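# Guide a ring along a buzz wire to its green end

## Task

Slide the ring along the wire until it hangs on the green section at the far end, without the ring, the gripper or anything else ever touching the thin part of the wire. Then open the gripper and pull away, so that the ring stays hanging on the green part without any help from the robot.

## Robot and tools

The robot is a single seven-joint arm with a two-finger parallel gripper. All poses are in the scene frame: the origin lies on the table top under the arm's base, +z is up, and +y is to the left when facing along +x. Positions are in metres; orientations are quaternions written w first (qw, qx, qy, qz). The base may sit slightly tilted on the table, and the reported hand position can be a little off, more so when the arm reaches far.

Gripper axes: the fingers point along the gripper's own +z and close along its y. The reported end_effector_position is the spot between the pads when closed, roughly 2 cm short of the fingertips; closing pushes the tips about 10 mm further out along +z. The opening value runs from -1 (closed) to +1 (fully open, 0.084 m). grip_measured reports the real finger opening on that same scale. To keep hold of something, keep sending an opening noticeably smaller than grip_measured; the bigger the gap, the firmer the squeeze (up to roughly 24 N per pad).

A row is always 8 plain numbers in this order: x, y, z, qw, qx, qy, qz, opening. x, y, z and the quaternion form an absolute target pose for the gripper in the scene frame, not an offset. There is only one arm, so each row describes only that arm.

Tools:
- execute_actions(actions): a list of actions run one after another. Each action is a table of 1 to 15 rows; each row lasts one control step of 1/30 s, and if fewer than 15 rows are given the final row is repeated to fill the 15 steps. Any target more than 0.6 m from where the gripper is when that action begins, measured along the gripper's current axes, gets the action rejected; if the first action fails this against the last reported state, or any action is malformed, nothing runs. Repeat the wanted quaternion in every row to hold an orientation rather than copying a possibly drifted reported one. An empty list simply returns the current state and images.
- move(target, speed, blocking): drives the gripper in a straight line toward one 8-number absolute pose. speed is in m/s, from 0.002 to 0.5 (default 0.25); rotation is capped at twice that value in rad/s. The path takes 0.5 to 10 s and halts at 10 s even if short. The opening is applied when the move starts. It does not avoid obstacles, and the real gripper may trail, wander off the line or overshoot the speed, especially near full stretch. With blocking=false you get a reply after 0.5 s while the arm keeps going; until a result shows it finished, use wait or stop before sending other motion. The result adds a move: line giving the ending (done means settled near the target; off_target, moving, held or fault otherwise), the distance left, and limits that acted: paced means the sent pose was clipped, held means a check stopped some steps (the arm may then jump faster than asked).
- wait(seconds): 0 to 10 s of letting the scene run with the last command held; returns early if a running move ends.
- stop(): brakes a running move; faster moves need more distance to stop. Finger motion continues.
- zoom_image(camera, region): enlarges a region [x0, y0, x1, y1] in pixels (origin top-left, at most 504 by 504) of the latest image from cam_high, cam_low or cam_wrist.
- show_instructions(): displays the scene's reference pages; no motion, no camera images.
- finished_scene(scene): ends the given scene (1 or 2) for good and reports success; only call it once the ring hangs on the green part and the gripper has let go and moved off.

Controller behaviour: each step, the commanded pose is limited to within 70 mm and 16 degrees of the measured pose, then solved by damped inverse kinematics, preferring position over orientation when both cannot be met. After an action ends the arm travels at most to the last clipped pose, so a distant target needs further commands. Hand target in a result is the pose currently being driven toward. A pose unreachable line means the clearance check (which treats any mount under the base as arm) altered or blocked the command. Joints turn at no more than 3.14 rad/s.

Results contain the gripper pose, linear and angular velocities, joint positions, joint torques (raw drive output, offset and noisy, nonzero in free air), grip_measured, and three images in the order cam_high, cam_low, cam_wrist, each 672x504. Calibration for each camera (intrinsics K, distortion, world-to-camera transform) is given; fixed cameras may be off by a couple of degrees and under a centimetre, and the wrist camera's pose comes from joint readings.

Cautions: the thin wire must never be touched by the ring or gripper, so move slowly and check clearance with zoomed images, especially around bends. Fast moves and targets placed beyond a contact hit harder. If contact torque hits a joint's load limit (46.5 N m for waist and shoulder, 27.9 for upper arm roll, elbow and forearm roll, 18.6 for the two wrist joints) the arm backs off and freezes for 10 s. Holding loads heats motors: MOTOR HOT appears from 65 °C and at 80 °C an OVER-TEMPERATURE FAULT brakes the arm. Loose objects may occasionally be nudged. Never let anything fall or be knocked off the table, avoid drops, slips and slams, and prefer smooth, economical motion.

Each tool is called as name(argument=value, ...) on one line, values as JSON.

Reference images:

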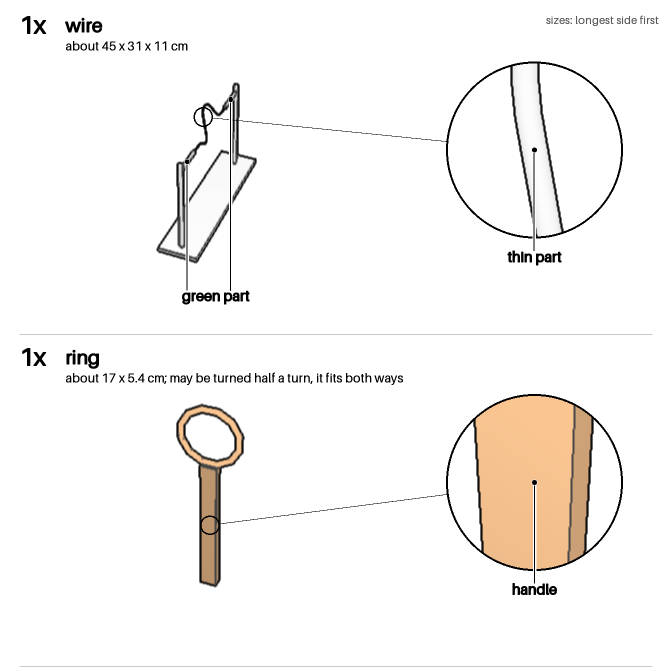

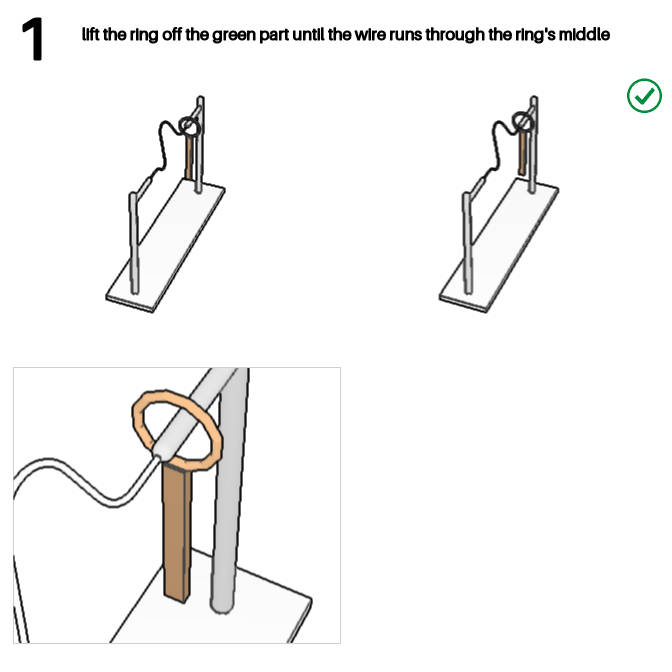

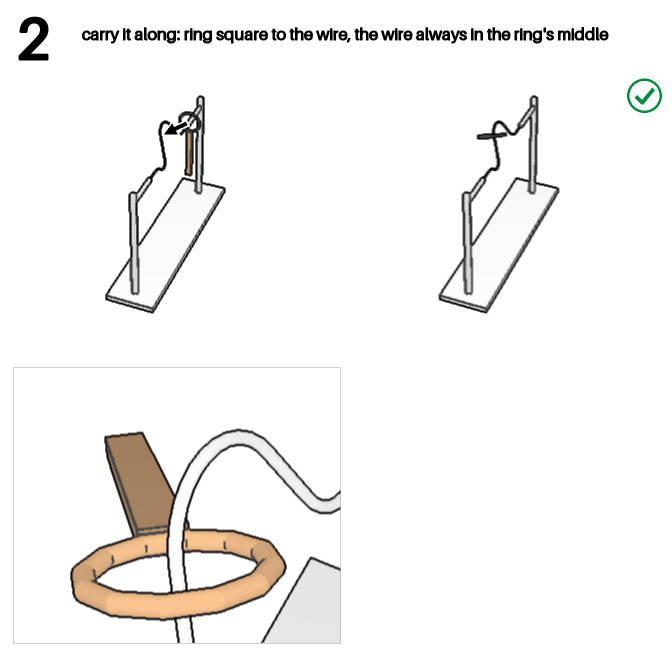

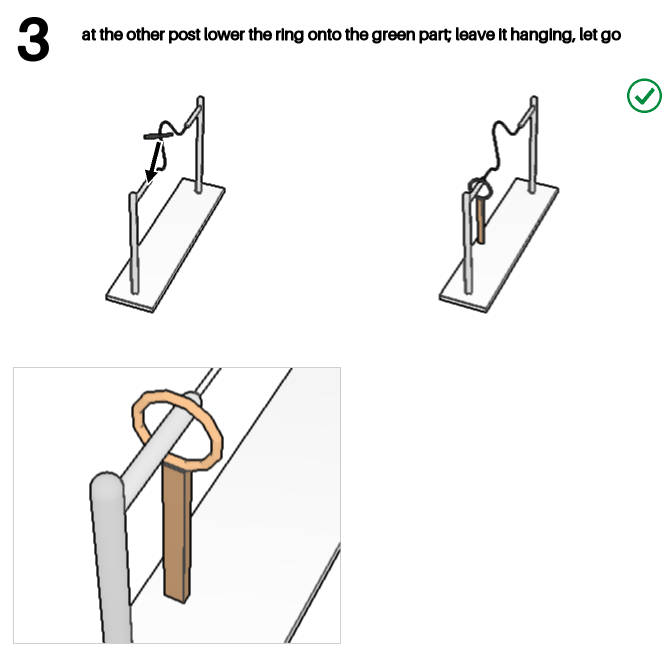

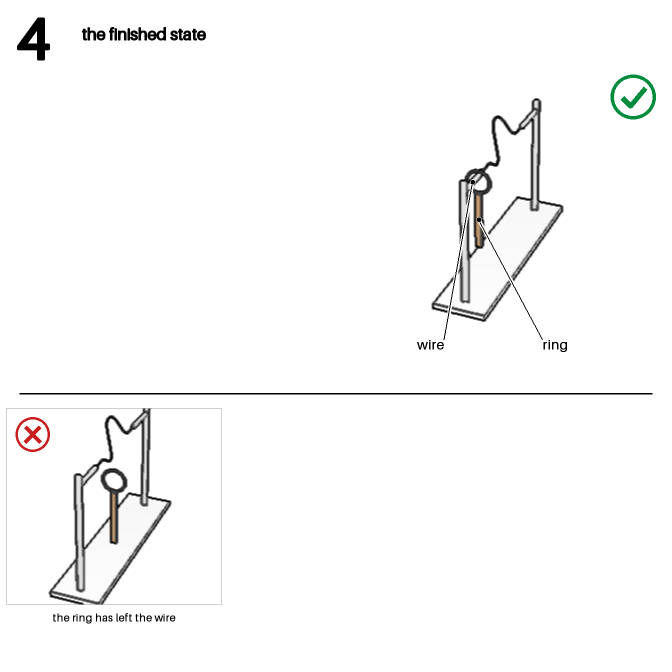

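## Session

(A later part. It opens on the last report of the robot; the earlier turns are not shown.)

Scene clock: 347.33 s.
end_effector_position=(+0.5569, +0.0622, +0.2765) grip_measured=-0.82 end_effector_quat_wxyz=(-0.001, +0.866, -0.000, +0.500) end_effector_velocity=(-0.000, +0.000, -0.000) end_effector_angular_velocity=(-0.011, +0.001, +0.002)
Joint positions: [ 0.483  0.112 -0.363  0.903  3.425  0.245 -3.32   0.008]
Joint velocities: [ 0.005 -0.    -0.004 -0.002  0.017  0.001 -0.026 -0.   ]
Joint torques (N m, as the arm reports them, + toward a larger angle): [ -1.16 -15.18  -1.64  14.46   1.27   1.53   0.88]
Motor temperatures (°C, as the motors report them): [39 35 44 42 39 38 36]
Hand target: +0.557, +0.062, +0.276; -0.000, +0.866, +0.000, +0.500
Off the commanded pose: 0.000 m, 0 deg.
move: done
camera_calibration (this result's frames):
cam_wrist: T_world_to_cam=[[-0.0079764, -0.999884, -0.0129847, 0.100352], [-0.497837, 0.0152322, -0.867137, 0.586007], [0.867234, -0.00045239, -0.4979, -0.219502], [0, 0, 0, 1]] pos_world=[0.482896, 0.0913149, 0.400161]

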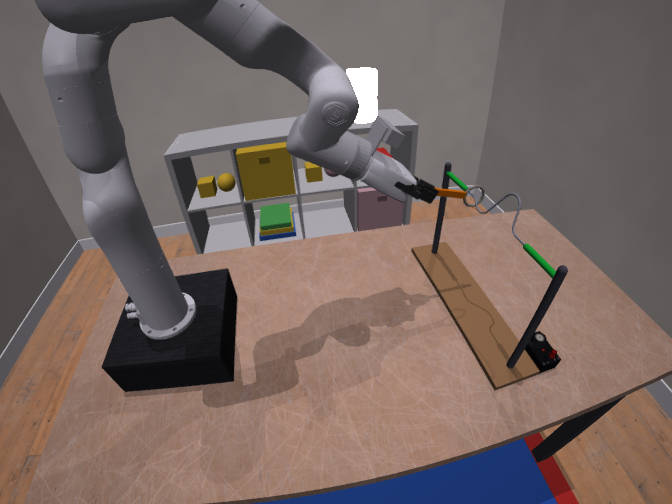

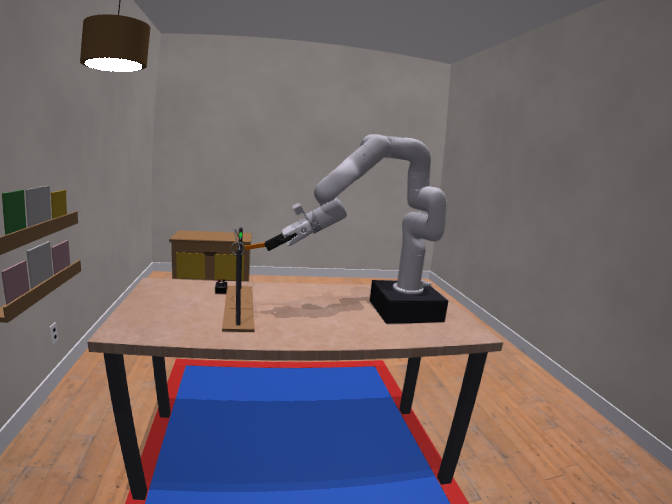

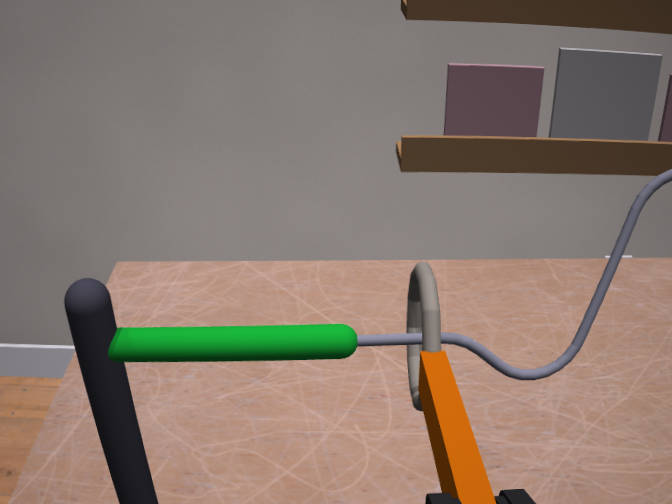

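move(target=[0.553,0.128,0.2755,0,0.866,0,0.5,-1], speed=0.04)

Scene clock: 351.93 s.
end_effector_position=(+0.5528, +0.1278, +0.2756) grip_measured=-0.82 end_effector_quat_wxyz=(-0.000, +0.866, -0.000, +0.500) end_effector_velocity=(+0.000, +0.002, +0.001) end_effector_angular_velocity=(-0.001, -0.000, -0.003)
Joint positions: [ 0.601  0.127 -0.359  0.902  3.773  0.292 -3.588  0.008]
Joint velocities: [ 0.004  0.    -0.001  0.001  0.017  0.002 -0.014 -0.   ]
Joint torques (N m, as the arm reports them, + toward a larger angle): [ -1.2  -15.83  -1.67  14.12   1.42   1.35   0.57]
Motor temperatures (°C, as the motors report them): [39 35 44 42 39 38 36]
Hand target: +0.553, +0.128, +0.276; -0.000, +0.866, +0.000, +0.500
Off the commanded pose: 0.000 m, 0 deg.
move: done
camera_calibration (this result's frames):
cam_wrist: T_world_to_cam=[[-0.00822566, -0.999894, -0.011972, 0.165761], [-0.497746, 0.0144779, -0.867202, 0.582217], [0.867284, -0.0011743, -0.497813, -0.216287], [0, 0, 0, 1]] pos_world=[0.478742, 0.157061, 0.399214]

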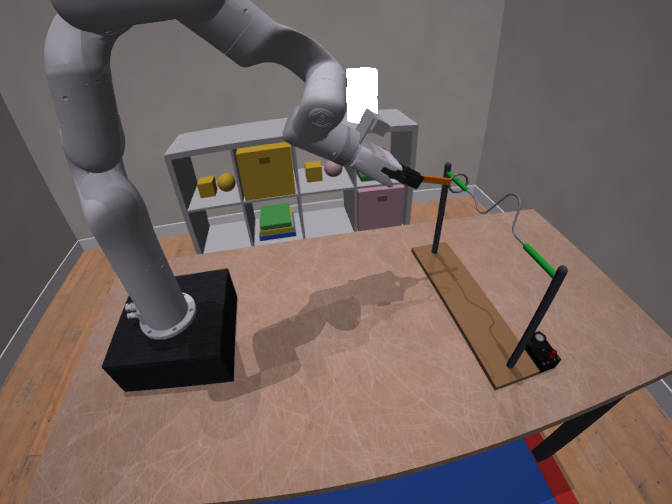

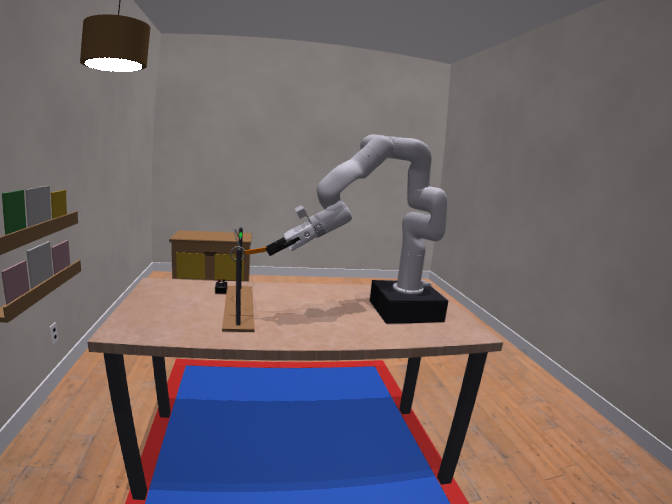

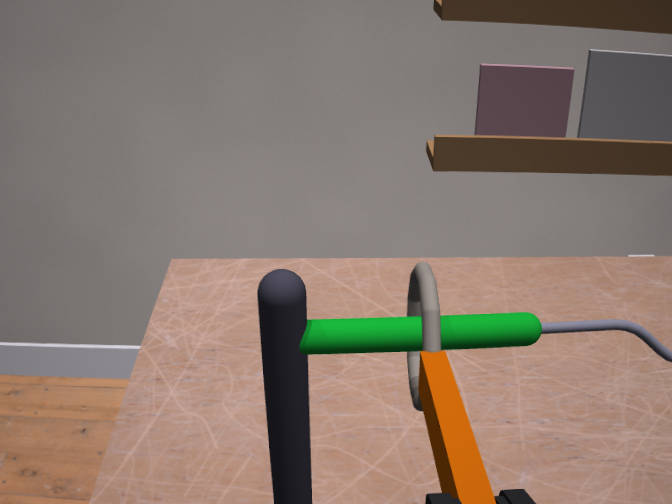

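move(target=[0.553,0.128,0.262,0,0.866,0,0.5,-0.87], speed=0.03)

move(target=[0.553,0.128,0.217,0,0.843,0,0.537,-0.87], speed=0.05)

move(target=[0.5725,0.128,0.170,0,0.80,0,0.60,-0.87], speed=0.05)

Scene clock: 361.27 s.
end_effector_position=(+0.5531, +0.1281, +0.2624) grip_measured=-0.82 end_effector_quat_wxyz=(-0.000, +0.866, -0.000, +0.500) end_effector_velocity=(-0.000, +0.001, -0.002) end_effector_angular_velocity=(+0.001, +0.001, +0.002)
Joint positions: [ 0.597  0.156 -0.347  0.899  3.734  0.318 -3.534  0.008]
Joint velocities: [-0.001  0.005  0.004 -0.001 -0.006  0.003  0.008 -0.   ]
Joint torques (N m, as the arm reports them, + toward a larger angle): [ -1.21 -14.85  -2.1   13.98   1.28   1.22   0.51]
Motor temperatures (°C, as the motors report them): [39 35 44 42 39 38 36]
Hand target: +0.553, +0.128, +0.262; +0.000, +0.866, -0.000, +0.500
Off the commanded pose: 0.000 m, 0 deg.
move: done
camera_calibration (this result's frames):
cam_wrist: T_world_to_cam=[[-0.00863212, -0.999898, -0.0114003, 0.165988], [-0.497454, 0.0141839, -0.867374, 0.570856], [0.867447, -0.00181614, -0.497525, -0.223203], [0, 0, 0, 1]] pos_world=[0.479024, 0.157469, 0.385989]

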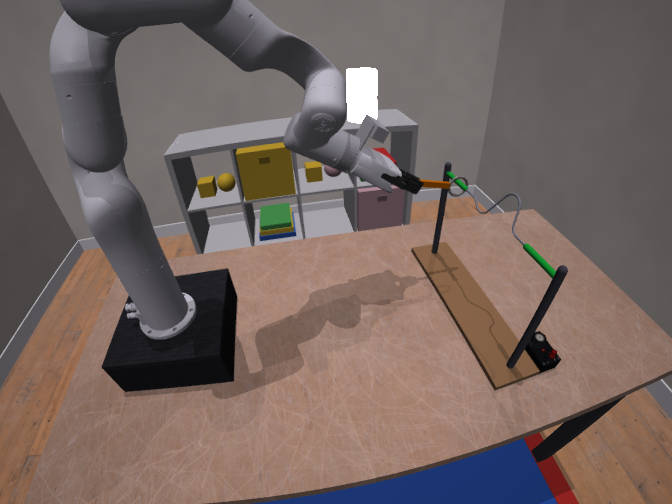

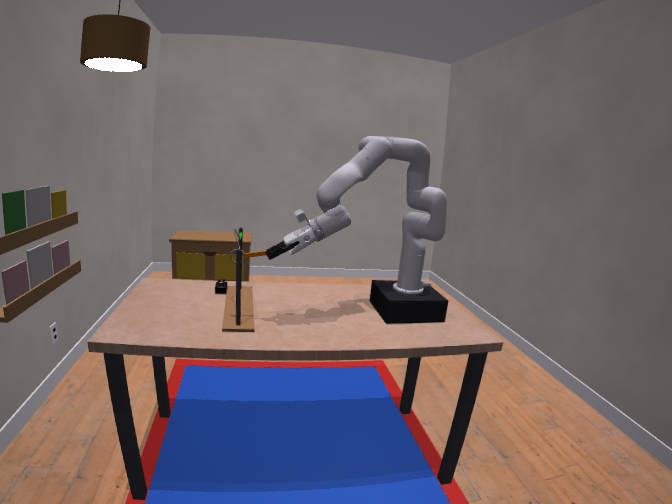

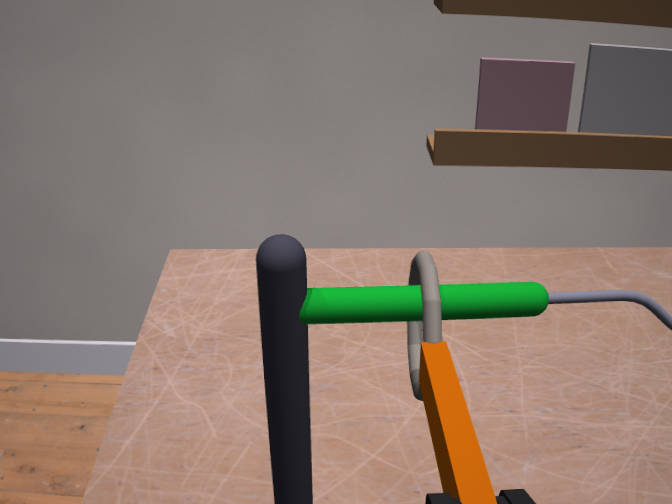

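Scene clock: 362.53 s.
end_effector_position=(+0.5531, +0.1280, +0.2172) grip_measured=-0.82 end_effector_quat_wxyz=(+0.000, +0.844, -0.000, +0.537) end_effector_velocity=(-0.000, +0.000, -0.002) end_effector_angular_velocity=(+0.001, -0.005, +0.001)
Joint positions: [ 0.596  0.26  -0.295  0.832  3.59   0.554 -3.323  0.008]
Joint velocities: [-0.001  0.006  0.003 -0.004 -0.006  0.013  0.01  -0.   ]
Joint torques (N m, as the arm reports them, + toward a larger angle): [ -0.82 -15.34  -1.69  10.83   1.55   1.09   0.54]
Motor temperatures (°C, as the motors report them): [39 35 44 42 39 38 36]
Hand target: +0.553, +0.128, +0.217; +0.000, +0.843, -0.000, +0.537
Off the commanded pose: 0.000 m, 0 deg.
move: done
camera_calibration (this result's frames):
cam_wrist: T_world_to_cam=[[-0.00801442, -0.999898, -0.0118087, 0.165091], [-0.42095, 0.0140853, -0.906975, 0.497934], [0.907049, -0.002298, -0.42102, -0.284155], [0, 0, 0, 1]] pos_world=[0.468671, 0.157407, 0.333928]

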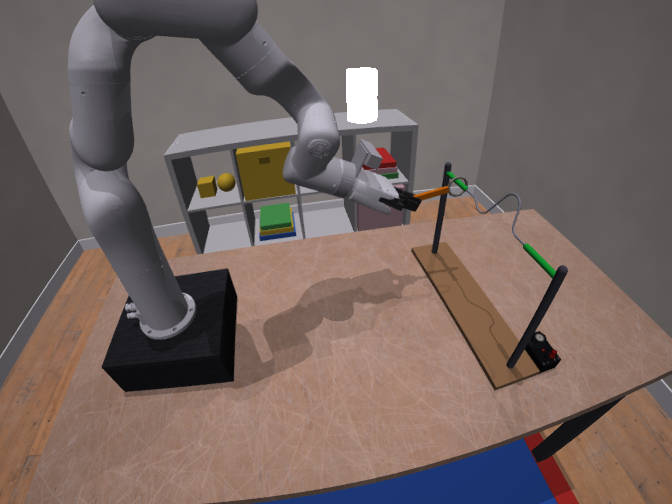

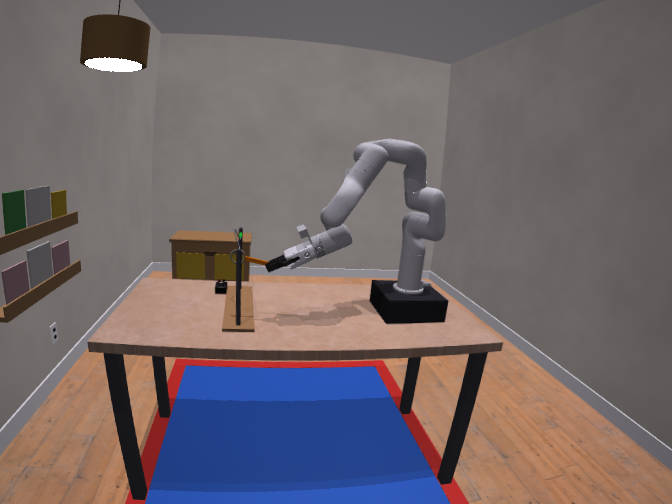

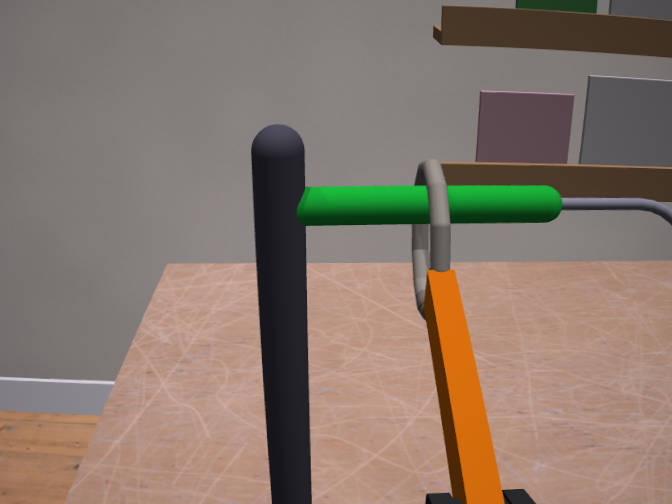

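Scene clock: 364.47 s.
end_effector_position=(+0.5728, +0.1280, +0.1704) grip_measured=-0.82 end_effector_quat_wxyz=(+0.000, +0.800, -0.000, +0.600) end_effector_velocity=(-0.001, -0.001, -0.003) end_effector_angular_velocity=(-0.002, +0.001, -0.001)
Joint positions: [ 0.598  0.474 -0.259  0.838  3.531  0.885 -3.166  0.008]
Joint velocities: [ 0.     0.006 -0.    -0.001  0.     0.005  0.002 -0.   ]
Joint torques (N m, as the arm reports them, + toward a larger angle): [  0.16 -15.31  -1.93   7.13   1.42   0.29   0.48]
Motor temperatures (°C, as the motors report them): [39 35 44 42 39 38 36]
Hand target: +0.573, +0.128, +0.170; +0.000, +0.800, -0.000, +0.600
Off the commanded pose: 0.000 m, 0 deg.
move: done
camera_calibration (this result's frames):
cam_wrist: T_world_to_cam=[[-0.00616604, -0.999894, -0.0131548, 0.163881], [-0.277185, 0.0143486, -0.96071, 0.390573], [0.960797, -0.00227747, -0.277244, -0.377025], [0, 0, 0, 1]] pos_world=[0.471516, 0.157401, 0.272855]

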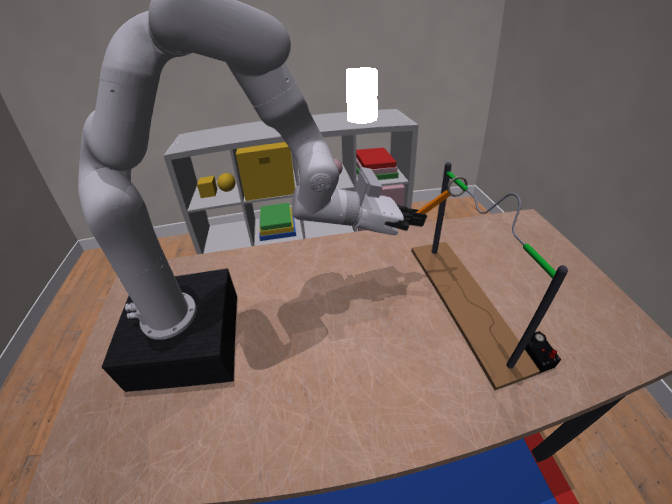

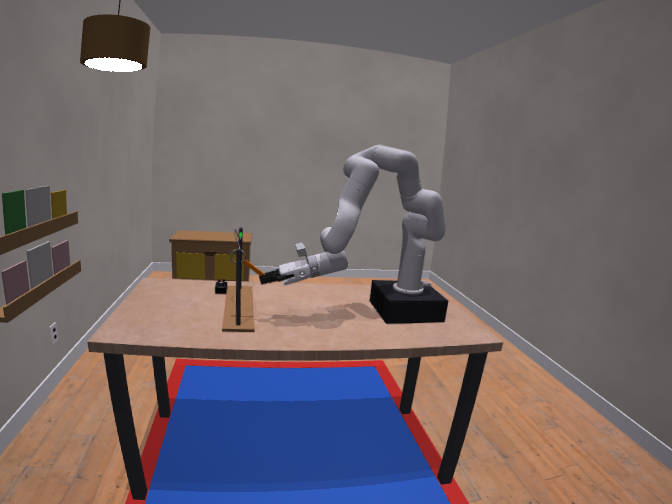

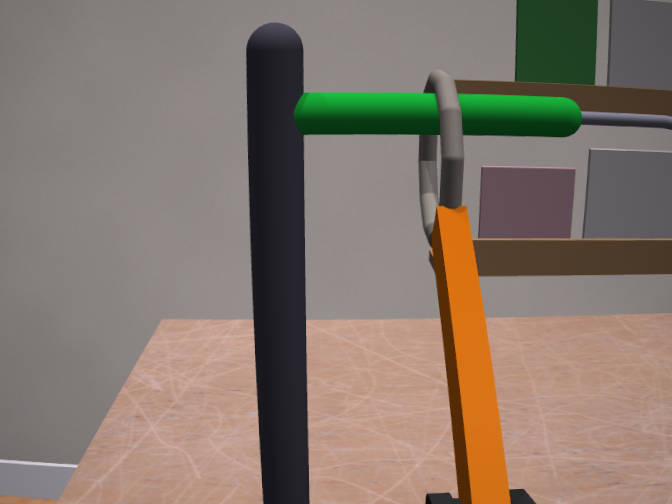

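move(target=[0.6105,0.128,0.135,0,0.75,0,0.661,-0.87], speed=0.06)

move(target=[0.655,0.128,0.122,0,0.7071,0,0.7071,-0.87], speed=0.06)

move(target=[0.655,0.128,0.122,0,0.7071,0,0.7071,0.2])

move(target=[0.48,0.128,0.15,0,0.7071,0,0.7071,0.2])

Scene clock: 369.63 s.
end_effector_position=(+0.6106, +0.1281, +0.1354) grip_measured=-0.82 end_effector_quat_wxyz=(+0.000, +0.750, -0.000, +0.661) end_effector_velocity=(+0.001, -0.000, -0.001) end_effector_angular_velocity=(-0.000, -0.005, +0.000)
Joint positions: [ 0.584  0.725 -0.241  0.971  3.537  1.136 -3.085  0.008]
Joint velocities: [-0.001  0.008  0.     0.005  0.     0.007  0.002  0.   ]
Joint torques (N m, as the arm reports them, + toward a larger angle): [ -1.58 -17.11  -2.77   6.34   1.09   0.28   0.5 ]
Motor temperatures (°C, as the motors report them): [39 35 44 41 39 38 36]
Hand target: +0.611, +0.128, +0.135; +0.000, +0.750, -0.000, +0.661
Off the commanded pose: 0.000 m, 0 deg.
move: done
camera_calibration (this result's frames):
cam_wrist: T_world_to_cam=[[-0.0037804, -0.999896, -0.0139418, 0.162426], [-0.12313, 0.0143012, -0.992288, 0.277639], [0.992383, -0.0020346, -0.123171, -0.463217], [0, 0, 0, 1]] pos_world=[0.494489, 0.157496, 0.220707]

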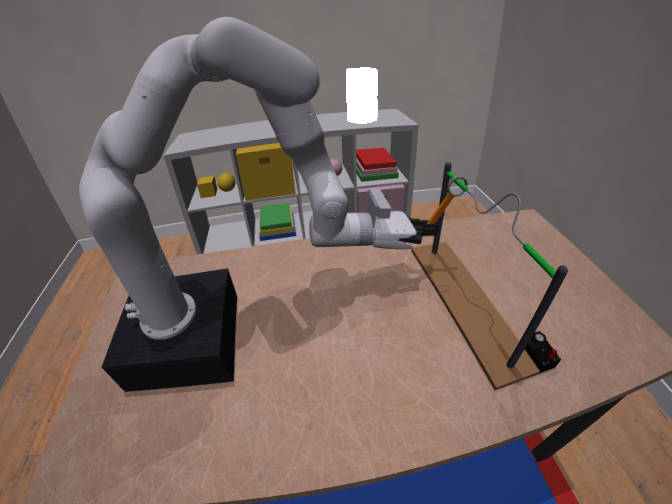

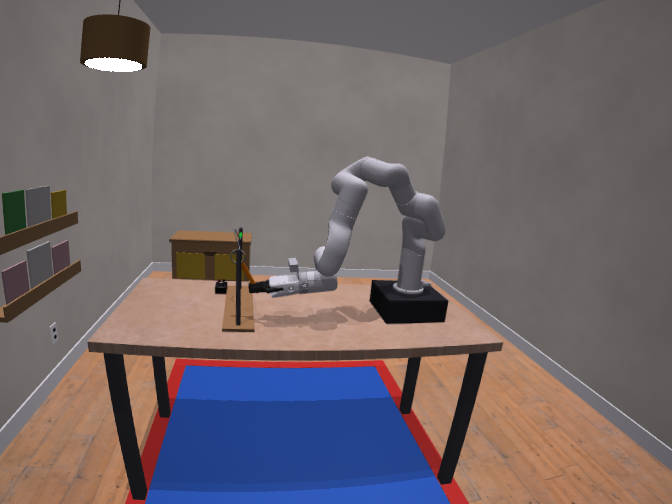

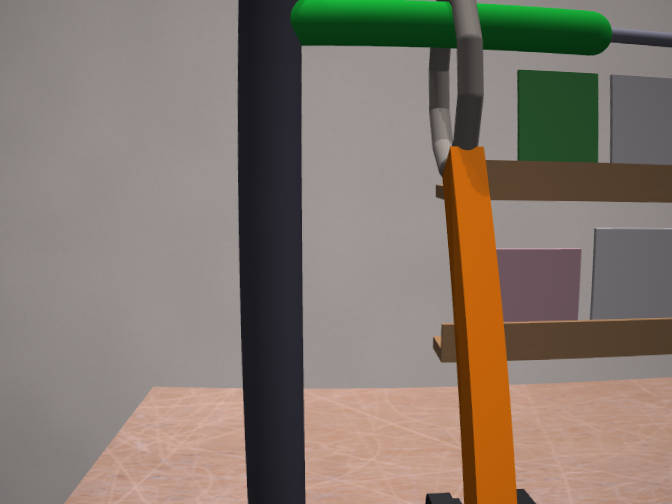

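Scene clock: 371.07 s.
end_effector_position=(+0.6551, +0.1281, +0.1225) grip_measured=-0.82 end_effector_quat_wxyz=(-0.000, +0.707, -0.000, +0.707) end_effector_velocity=(-0.002, -0.001, -0.005) end_effector_angular_velocity=(-0.003, +0.001, -0.002)
Joint positions: [ 0.554  0.91  -0.238  1.156  3.547  1.251 -3.062  0.008]
Joint velocities: [-0.001  0.012  0.002  0.     0.003  0.01   0.001  0.   ]
Joint torques (N m, as the arm reports them, + toward a larger angle): [ -1.29 -20.63  -3.61   7.24   0.96   1.03   0.48]
Motor temperatures (°C, as the motors report them): [39 35 44 41 39 38 36]
Hand target: +0.655, +0.128, +0.122; +0.000, +0.707, -0.000, +0.707
Off the commanded pose: 0.001 m, 0 deg.
move: done
camera_calibration (this result's frames):
cam_wrist: T_world_to_cam=[[-0.00194846, -0.999895, -0.0143708, 0.161252], [0.00284222, 0.0143652, -0.999893, 0.188796], [0.999994, -0.00198909, 0.00281393, -0.529356], [0, 0, 0, 1]] pos_world=[0.529131, 0.15747, 0.192583]

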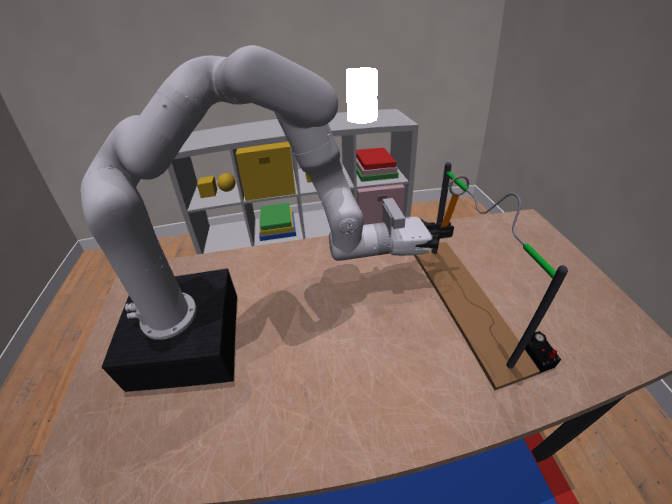

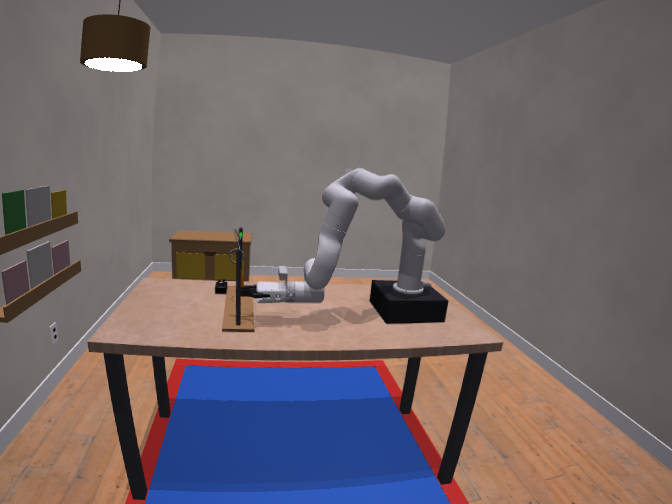

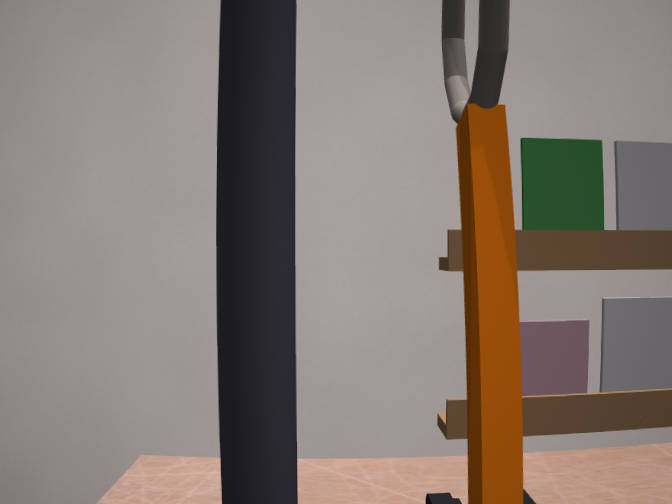

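Scene clock: 371.77 s.
end_effector_position=(+0.6549, +0.1277, +0.1218) grip_measured=+0.19 end_effector_quat_wxyz=(+0.000, +0.707, -0.000, +0.707) end_effector_velocity=(-0.000, +0.002, +0.000) end_effector_angular_velocity=(+0.002, -0.000, +0.002)
Joint positions: [ 0.554  0.911 -0.239  1.156  3.547  1.251 -3.062  0.052]
Joint velocities: [ 0.    -0.     0.002  0.001 -0.     0.     0.    -0.   ]
Joint torques (N m, as the arm reports them, + toward a larger angle): [ -0.69 -23.97  -4.21   9.94   0.9    2.37   0.52]
Motor temperatures (°C, as the motors report them): [39 35 44 41 39 38 36]
Hand target: +0.655, +0.128, +0.122; +0.000, +0.707, -0.000, +0.707
Off the commanded pose: 0.000 m, 0 deg.
move: done
camera_calibration (this result's frames):
cam_wrist: T_world_to_cam=[[-0.00215924, -0.999902, -0.013851, 0.160965], [0.00219547, 0.0138463, -0.999902, 0.188594], [0.999995, -0.00218943, 0.00216536, -0.529123], [0, 0, 0, 1]] pos_world=[0.529054, 0.157179, 0.19195]

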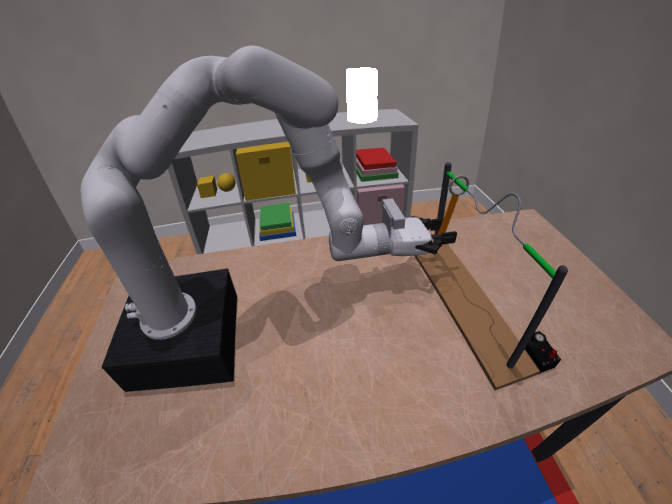

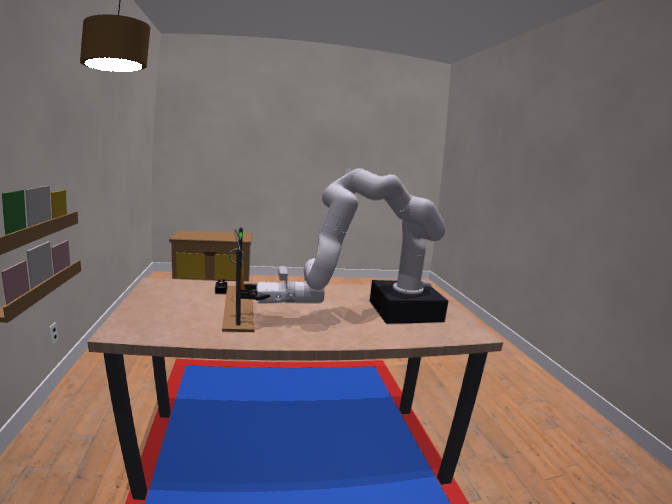

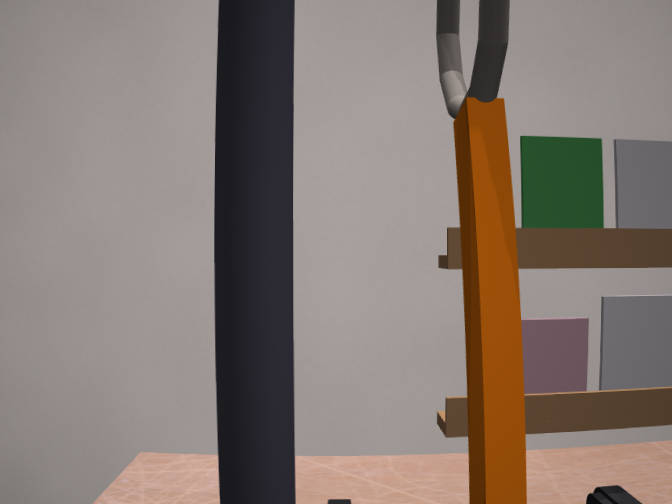

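Scene clock: 373.13 s.
end_effector_position=(+0.4803, +0.1273, +0.1495) grip_measured=+0.19 end_effector_quat_wxyz=(+0.000, +0.707, -0.000, +0.707) end_effector_velocity=(-0.003, +0.001, -0.000) end_effector_angular_velocity=(+0.001, +0.003, +0.002)
Joint positions: [ 0.724  0.623 -0.159  0.549  3.719  1.568 -3.02   0.052]
Joint velocities: [ 0.002 -0.004  0.005 -0.007  0.004  0.002  0.     0.   ]
Joint torques (N m, as the arm reports them, + toward a larger angle): [ -0.78 -16.35  -2.68   4.95   1.28   2.24   0.57]
Motor temperatures (°C, as the motors report them): [39 35 44 41 39 38 36]
Hand target: +0.480, +0.127, +0.150; +0.000, +0.707, +0.000, +0.707
Off the commanded pose: 0.001 m, 0 deg.
move: done
camera_calibration (this result's frames):
cam_wrist: T_world_to_cam=[[-0.00206392, -0.9999, -0.0140086, 0.160502], [0.00260676, 0.0140032, -0.999899, 0.216449], [0.999994, -0.00210023, 0.0025776, -0.354564], [0, 0, 0, 1]] pos_world=[0.354329, 0.15671, 0.219589]

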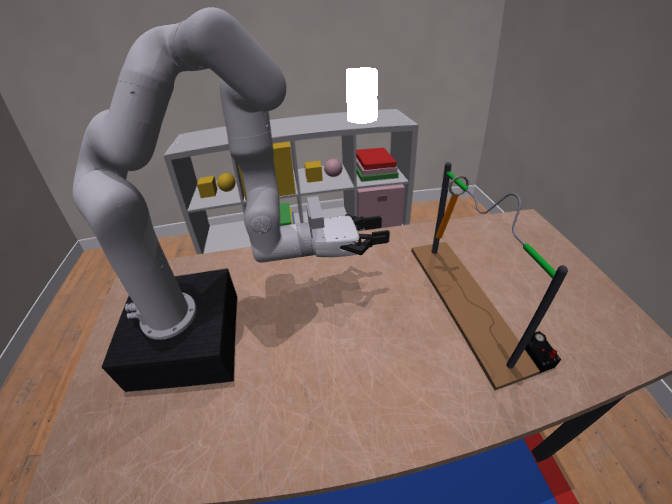

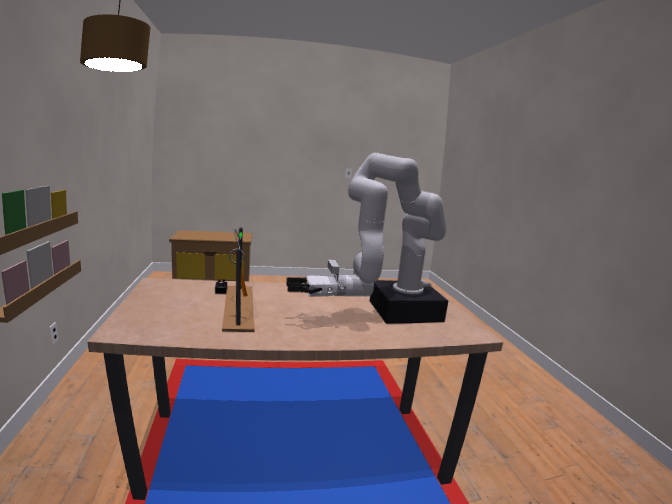

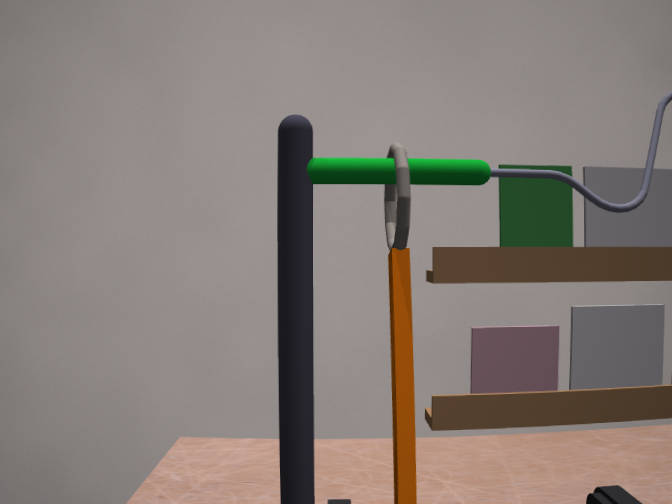

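finished_scene(scene=1)

The scene is finished: the task was done.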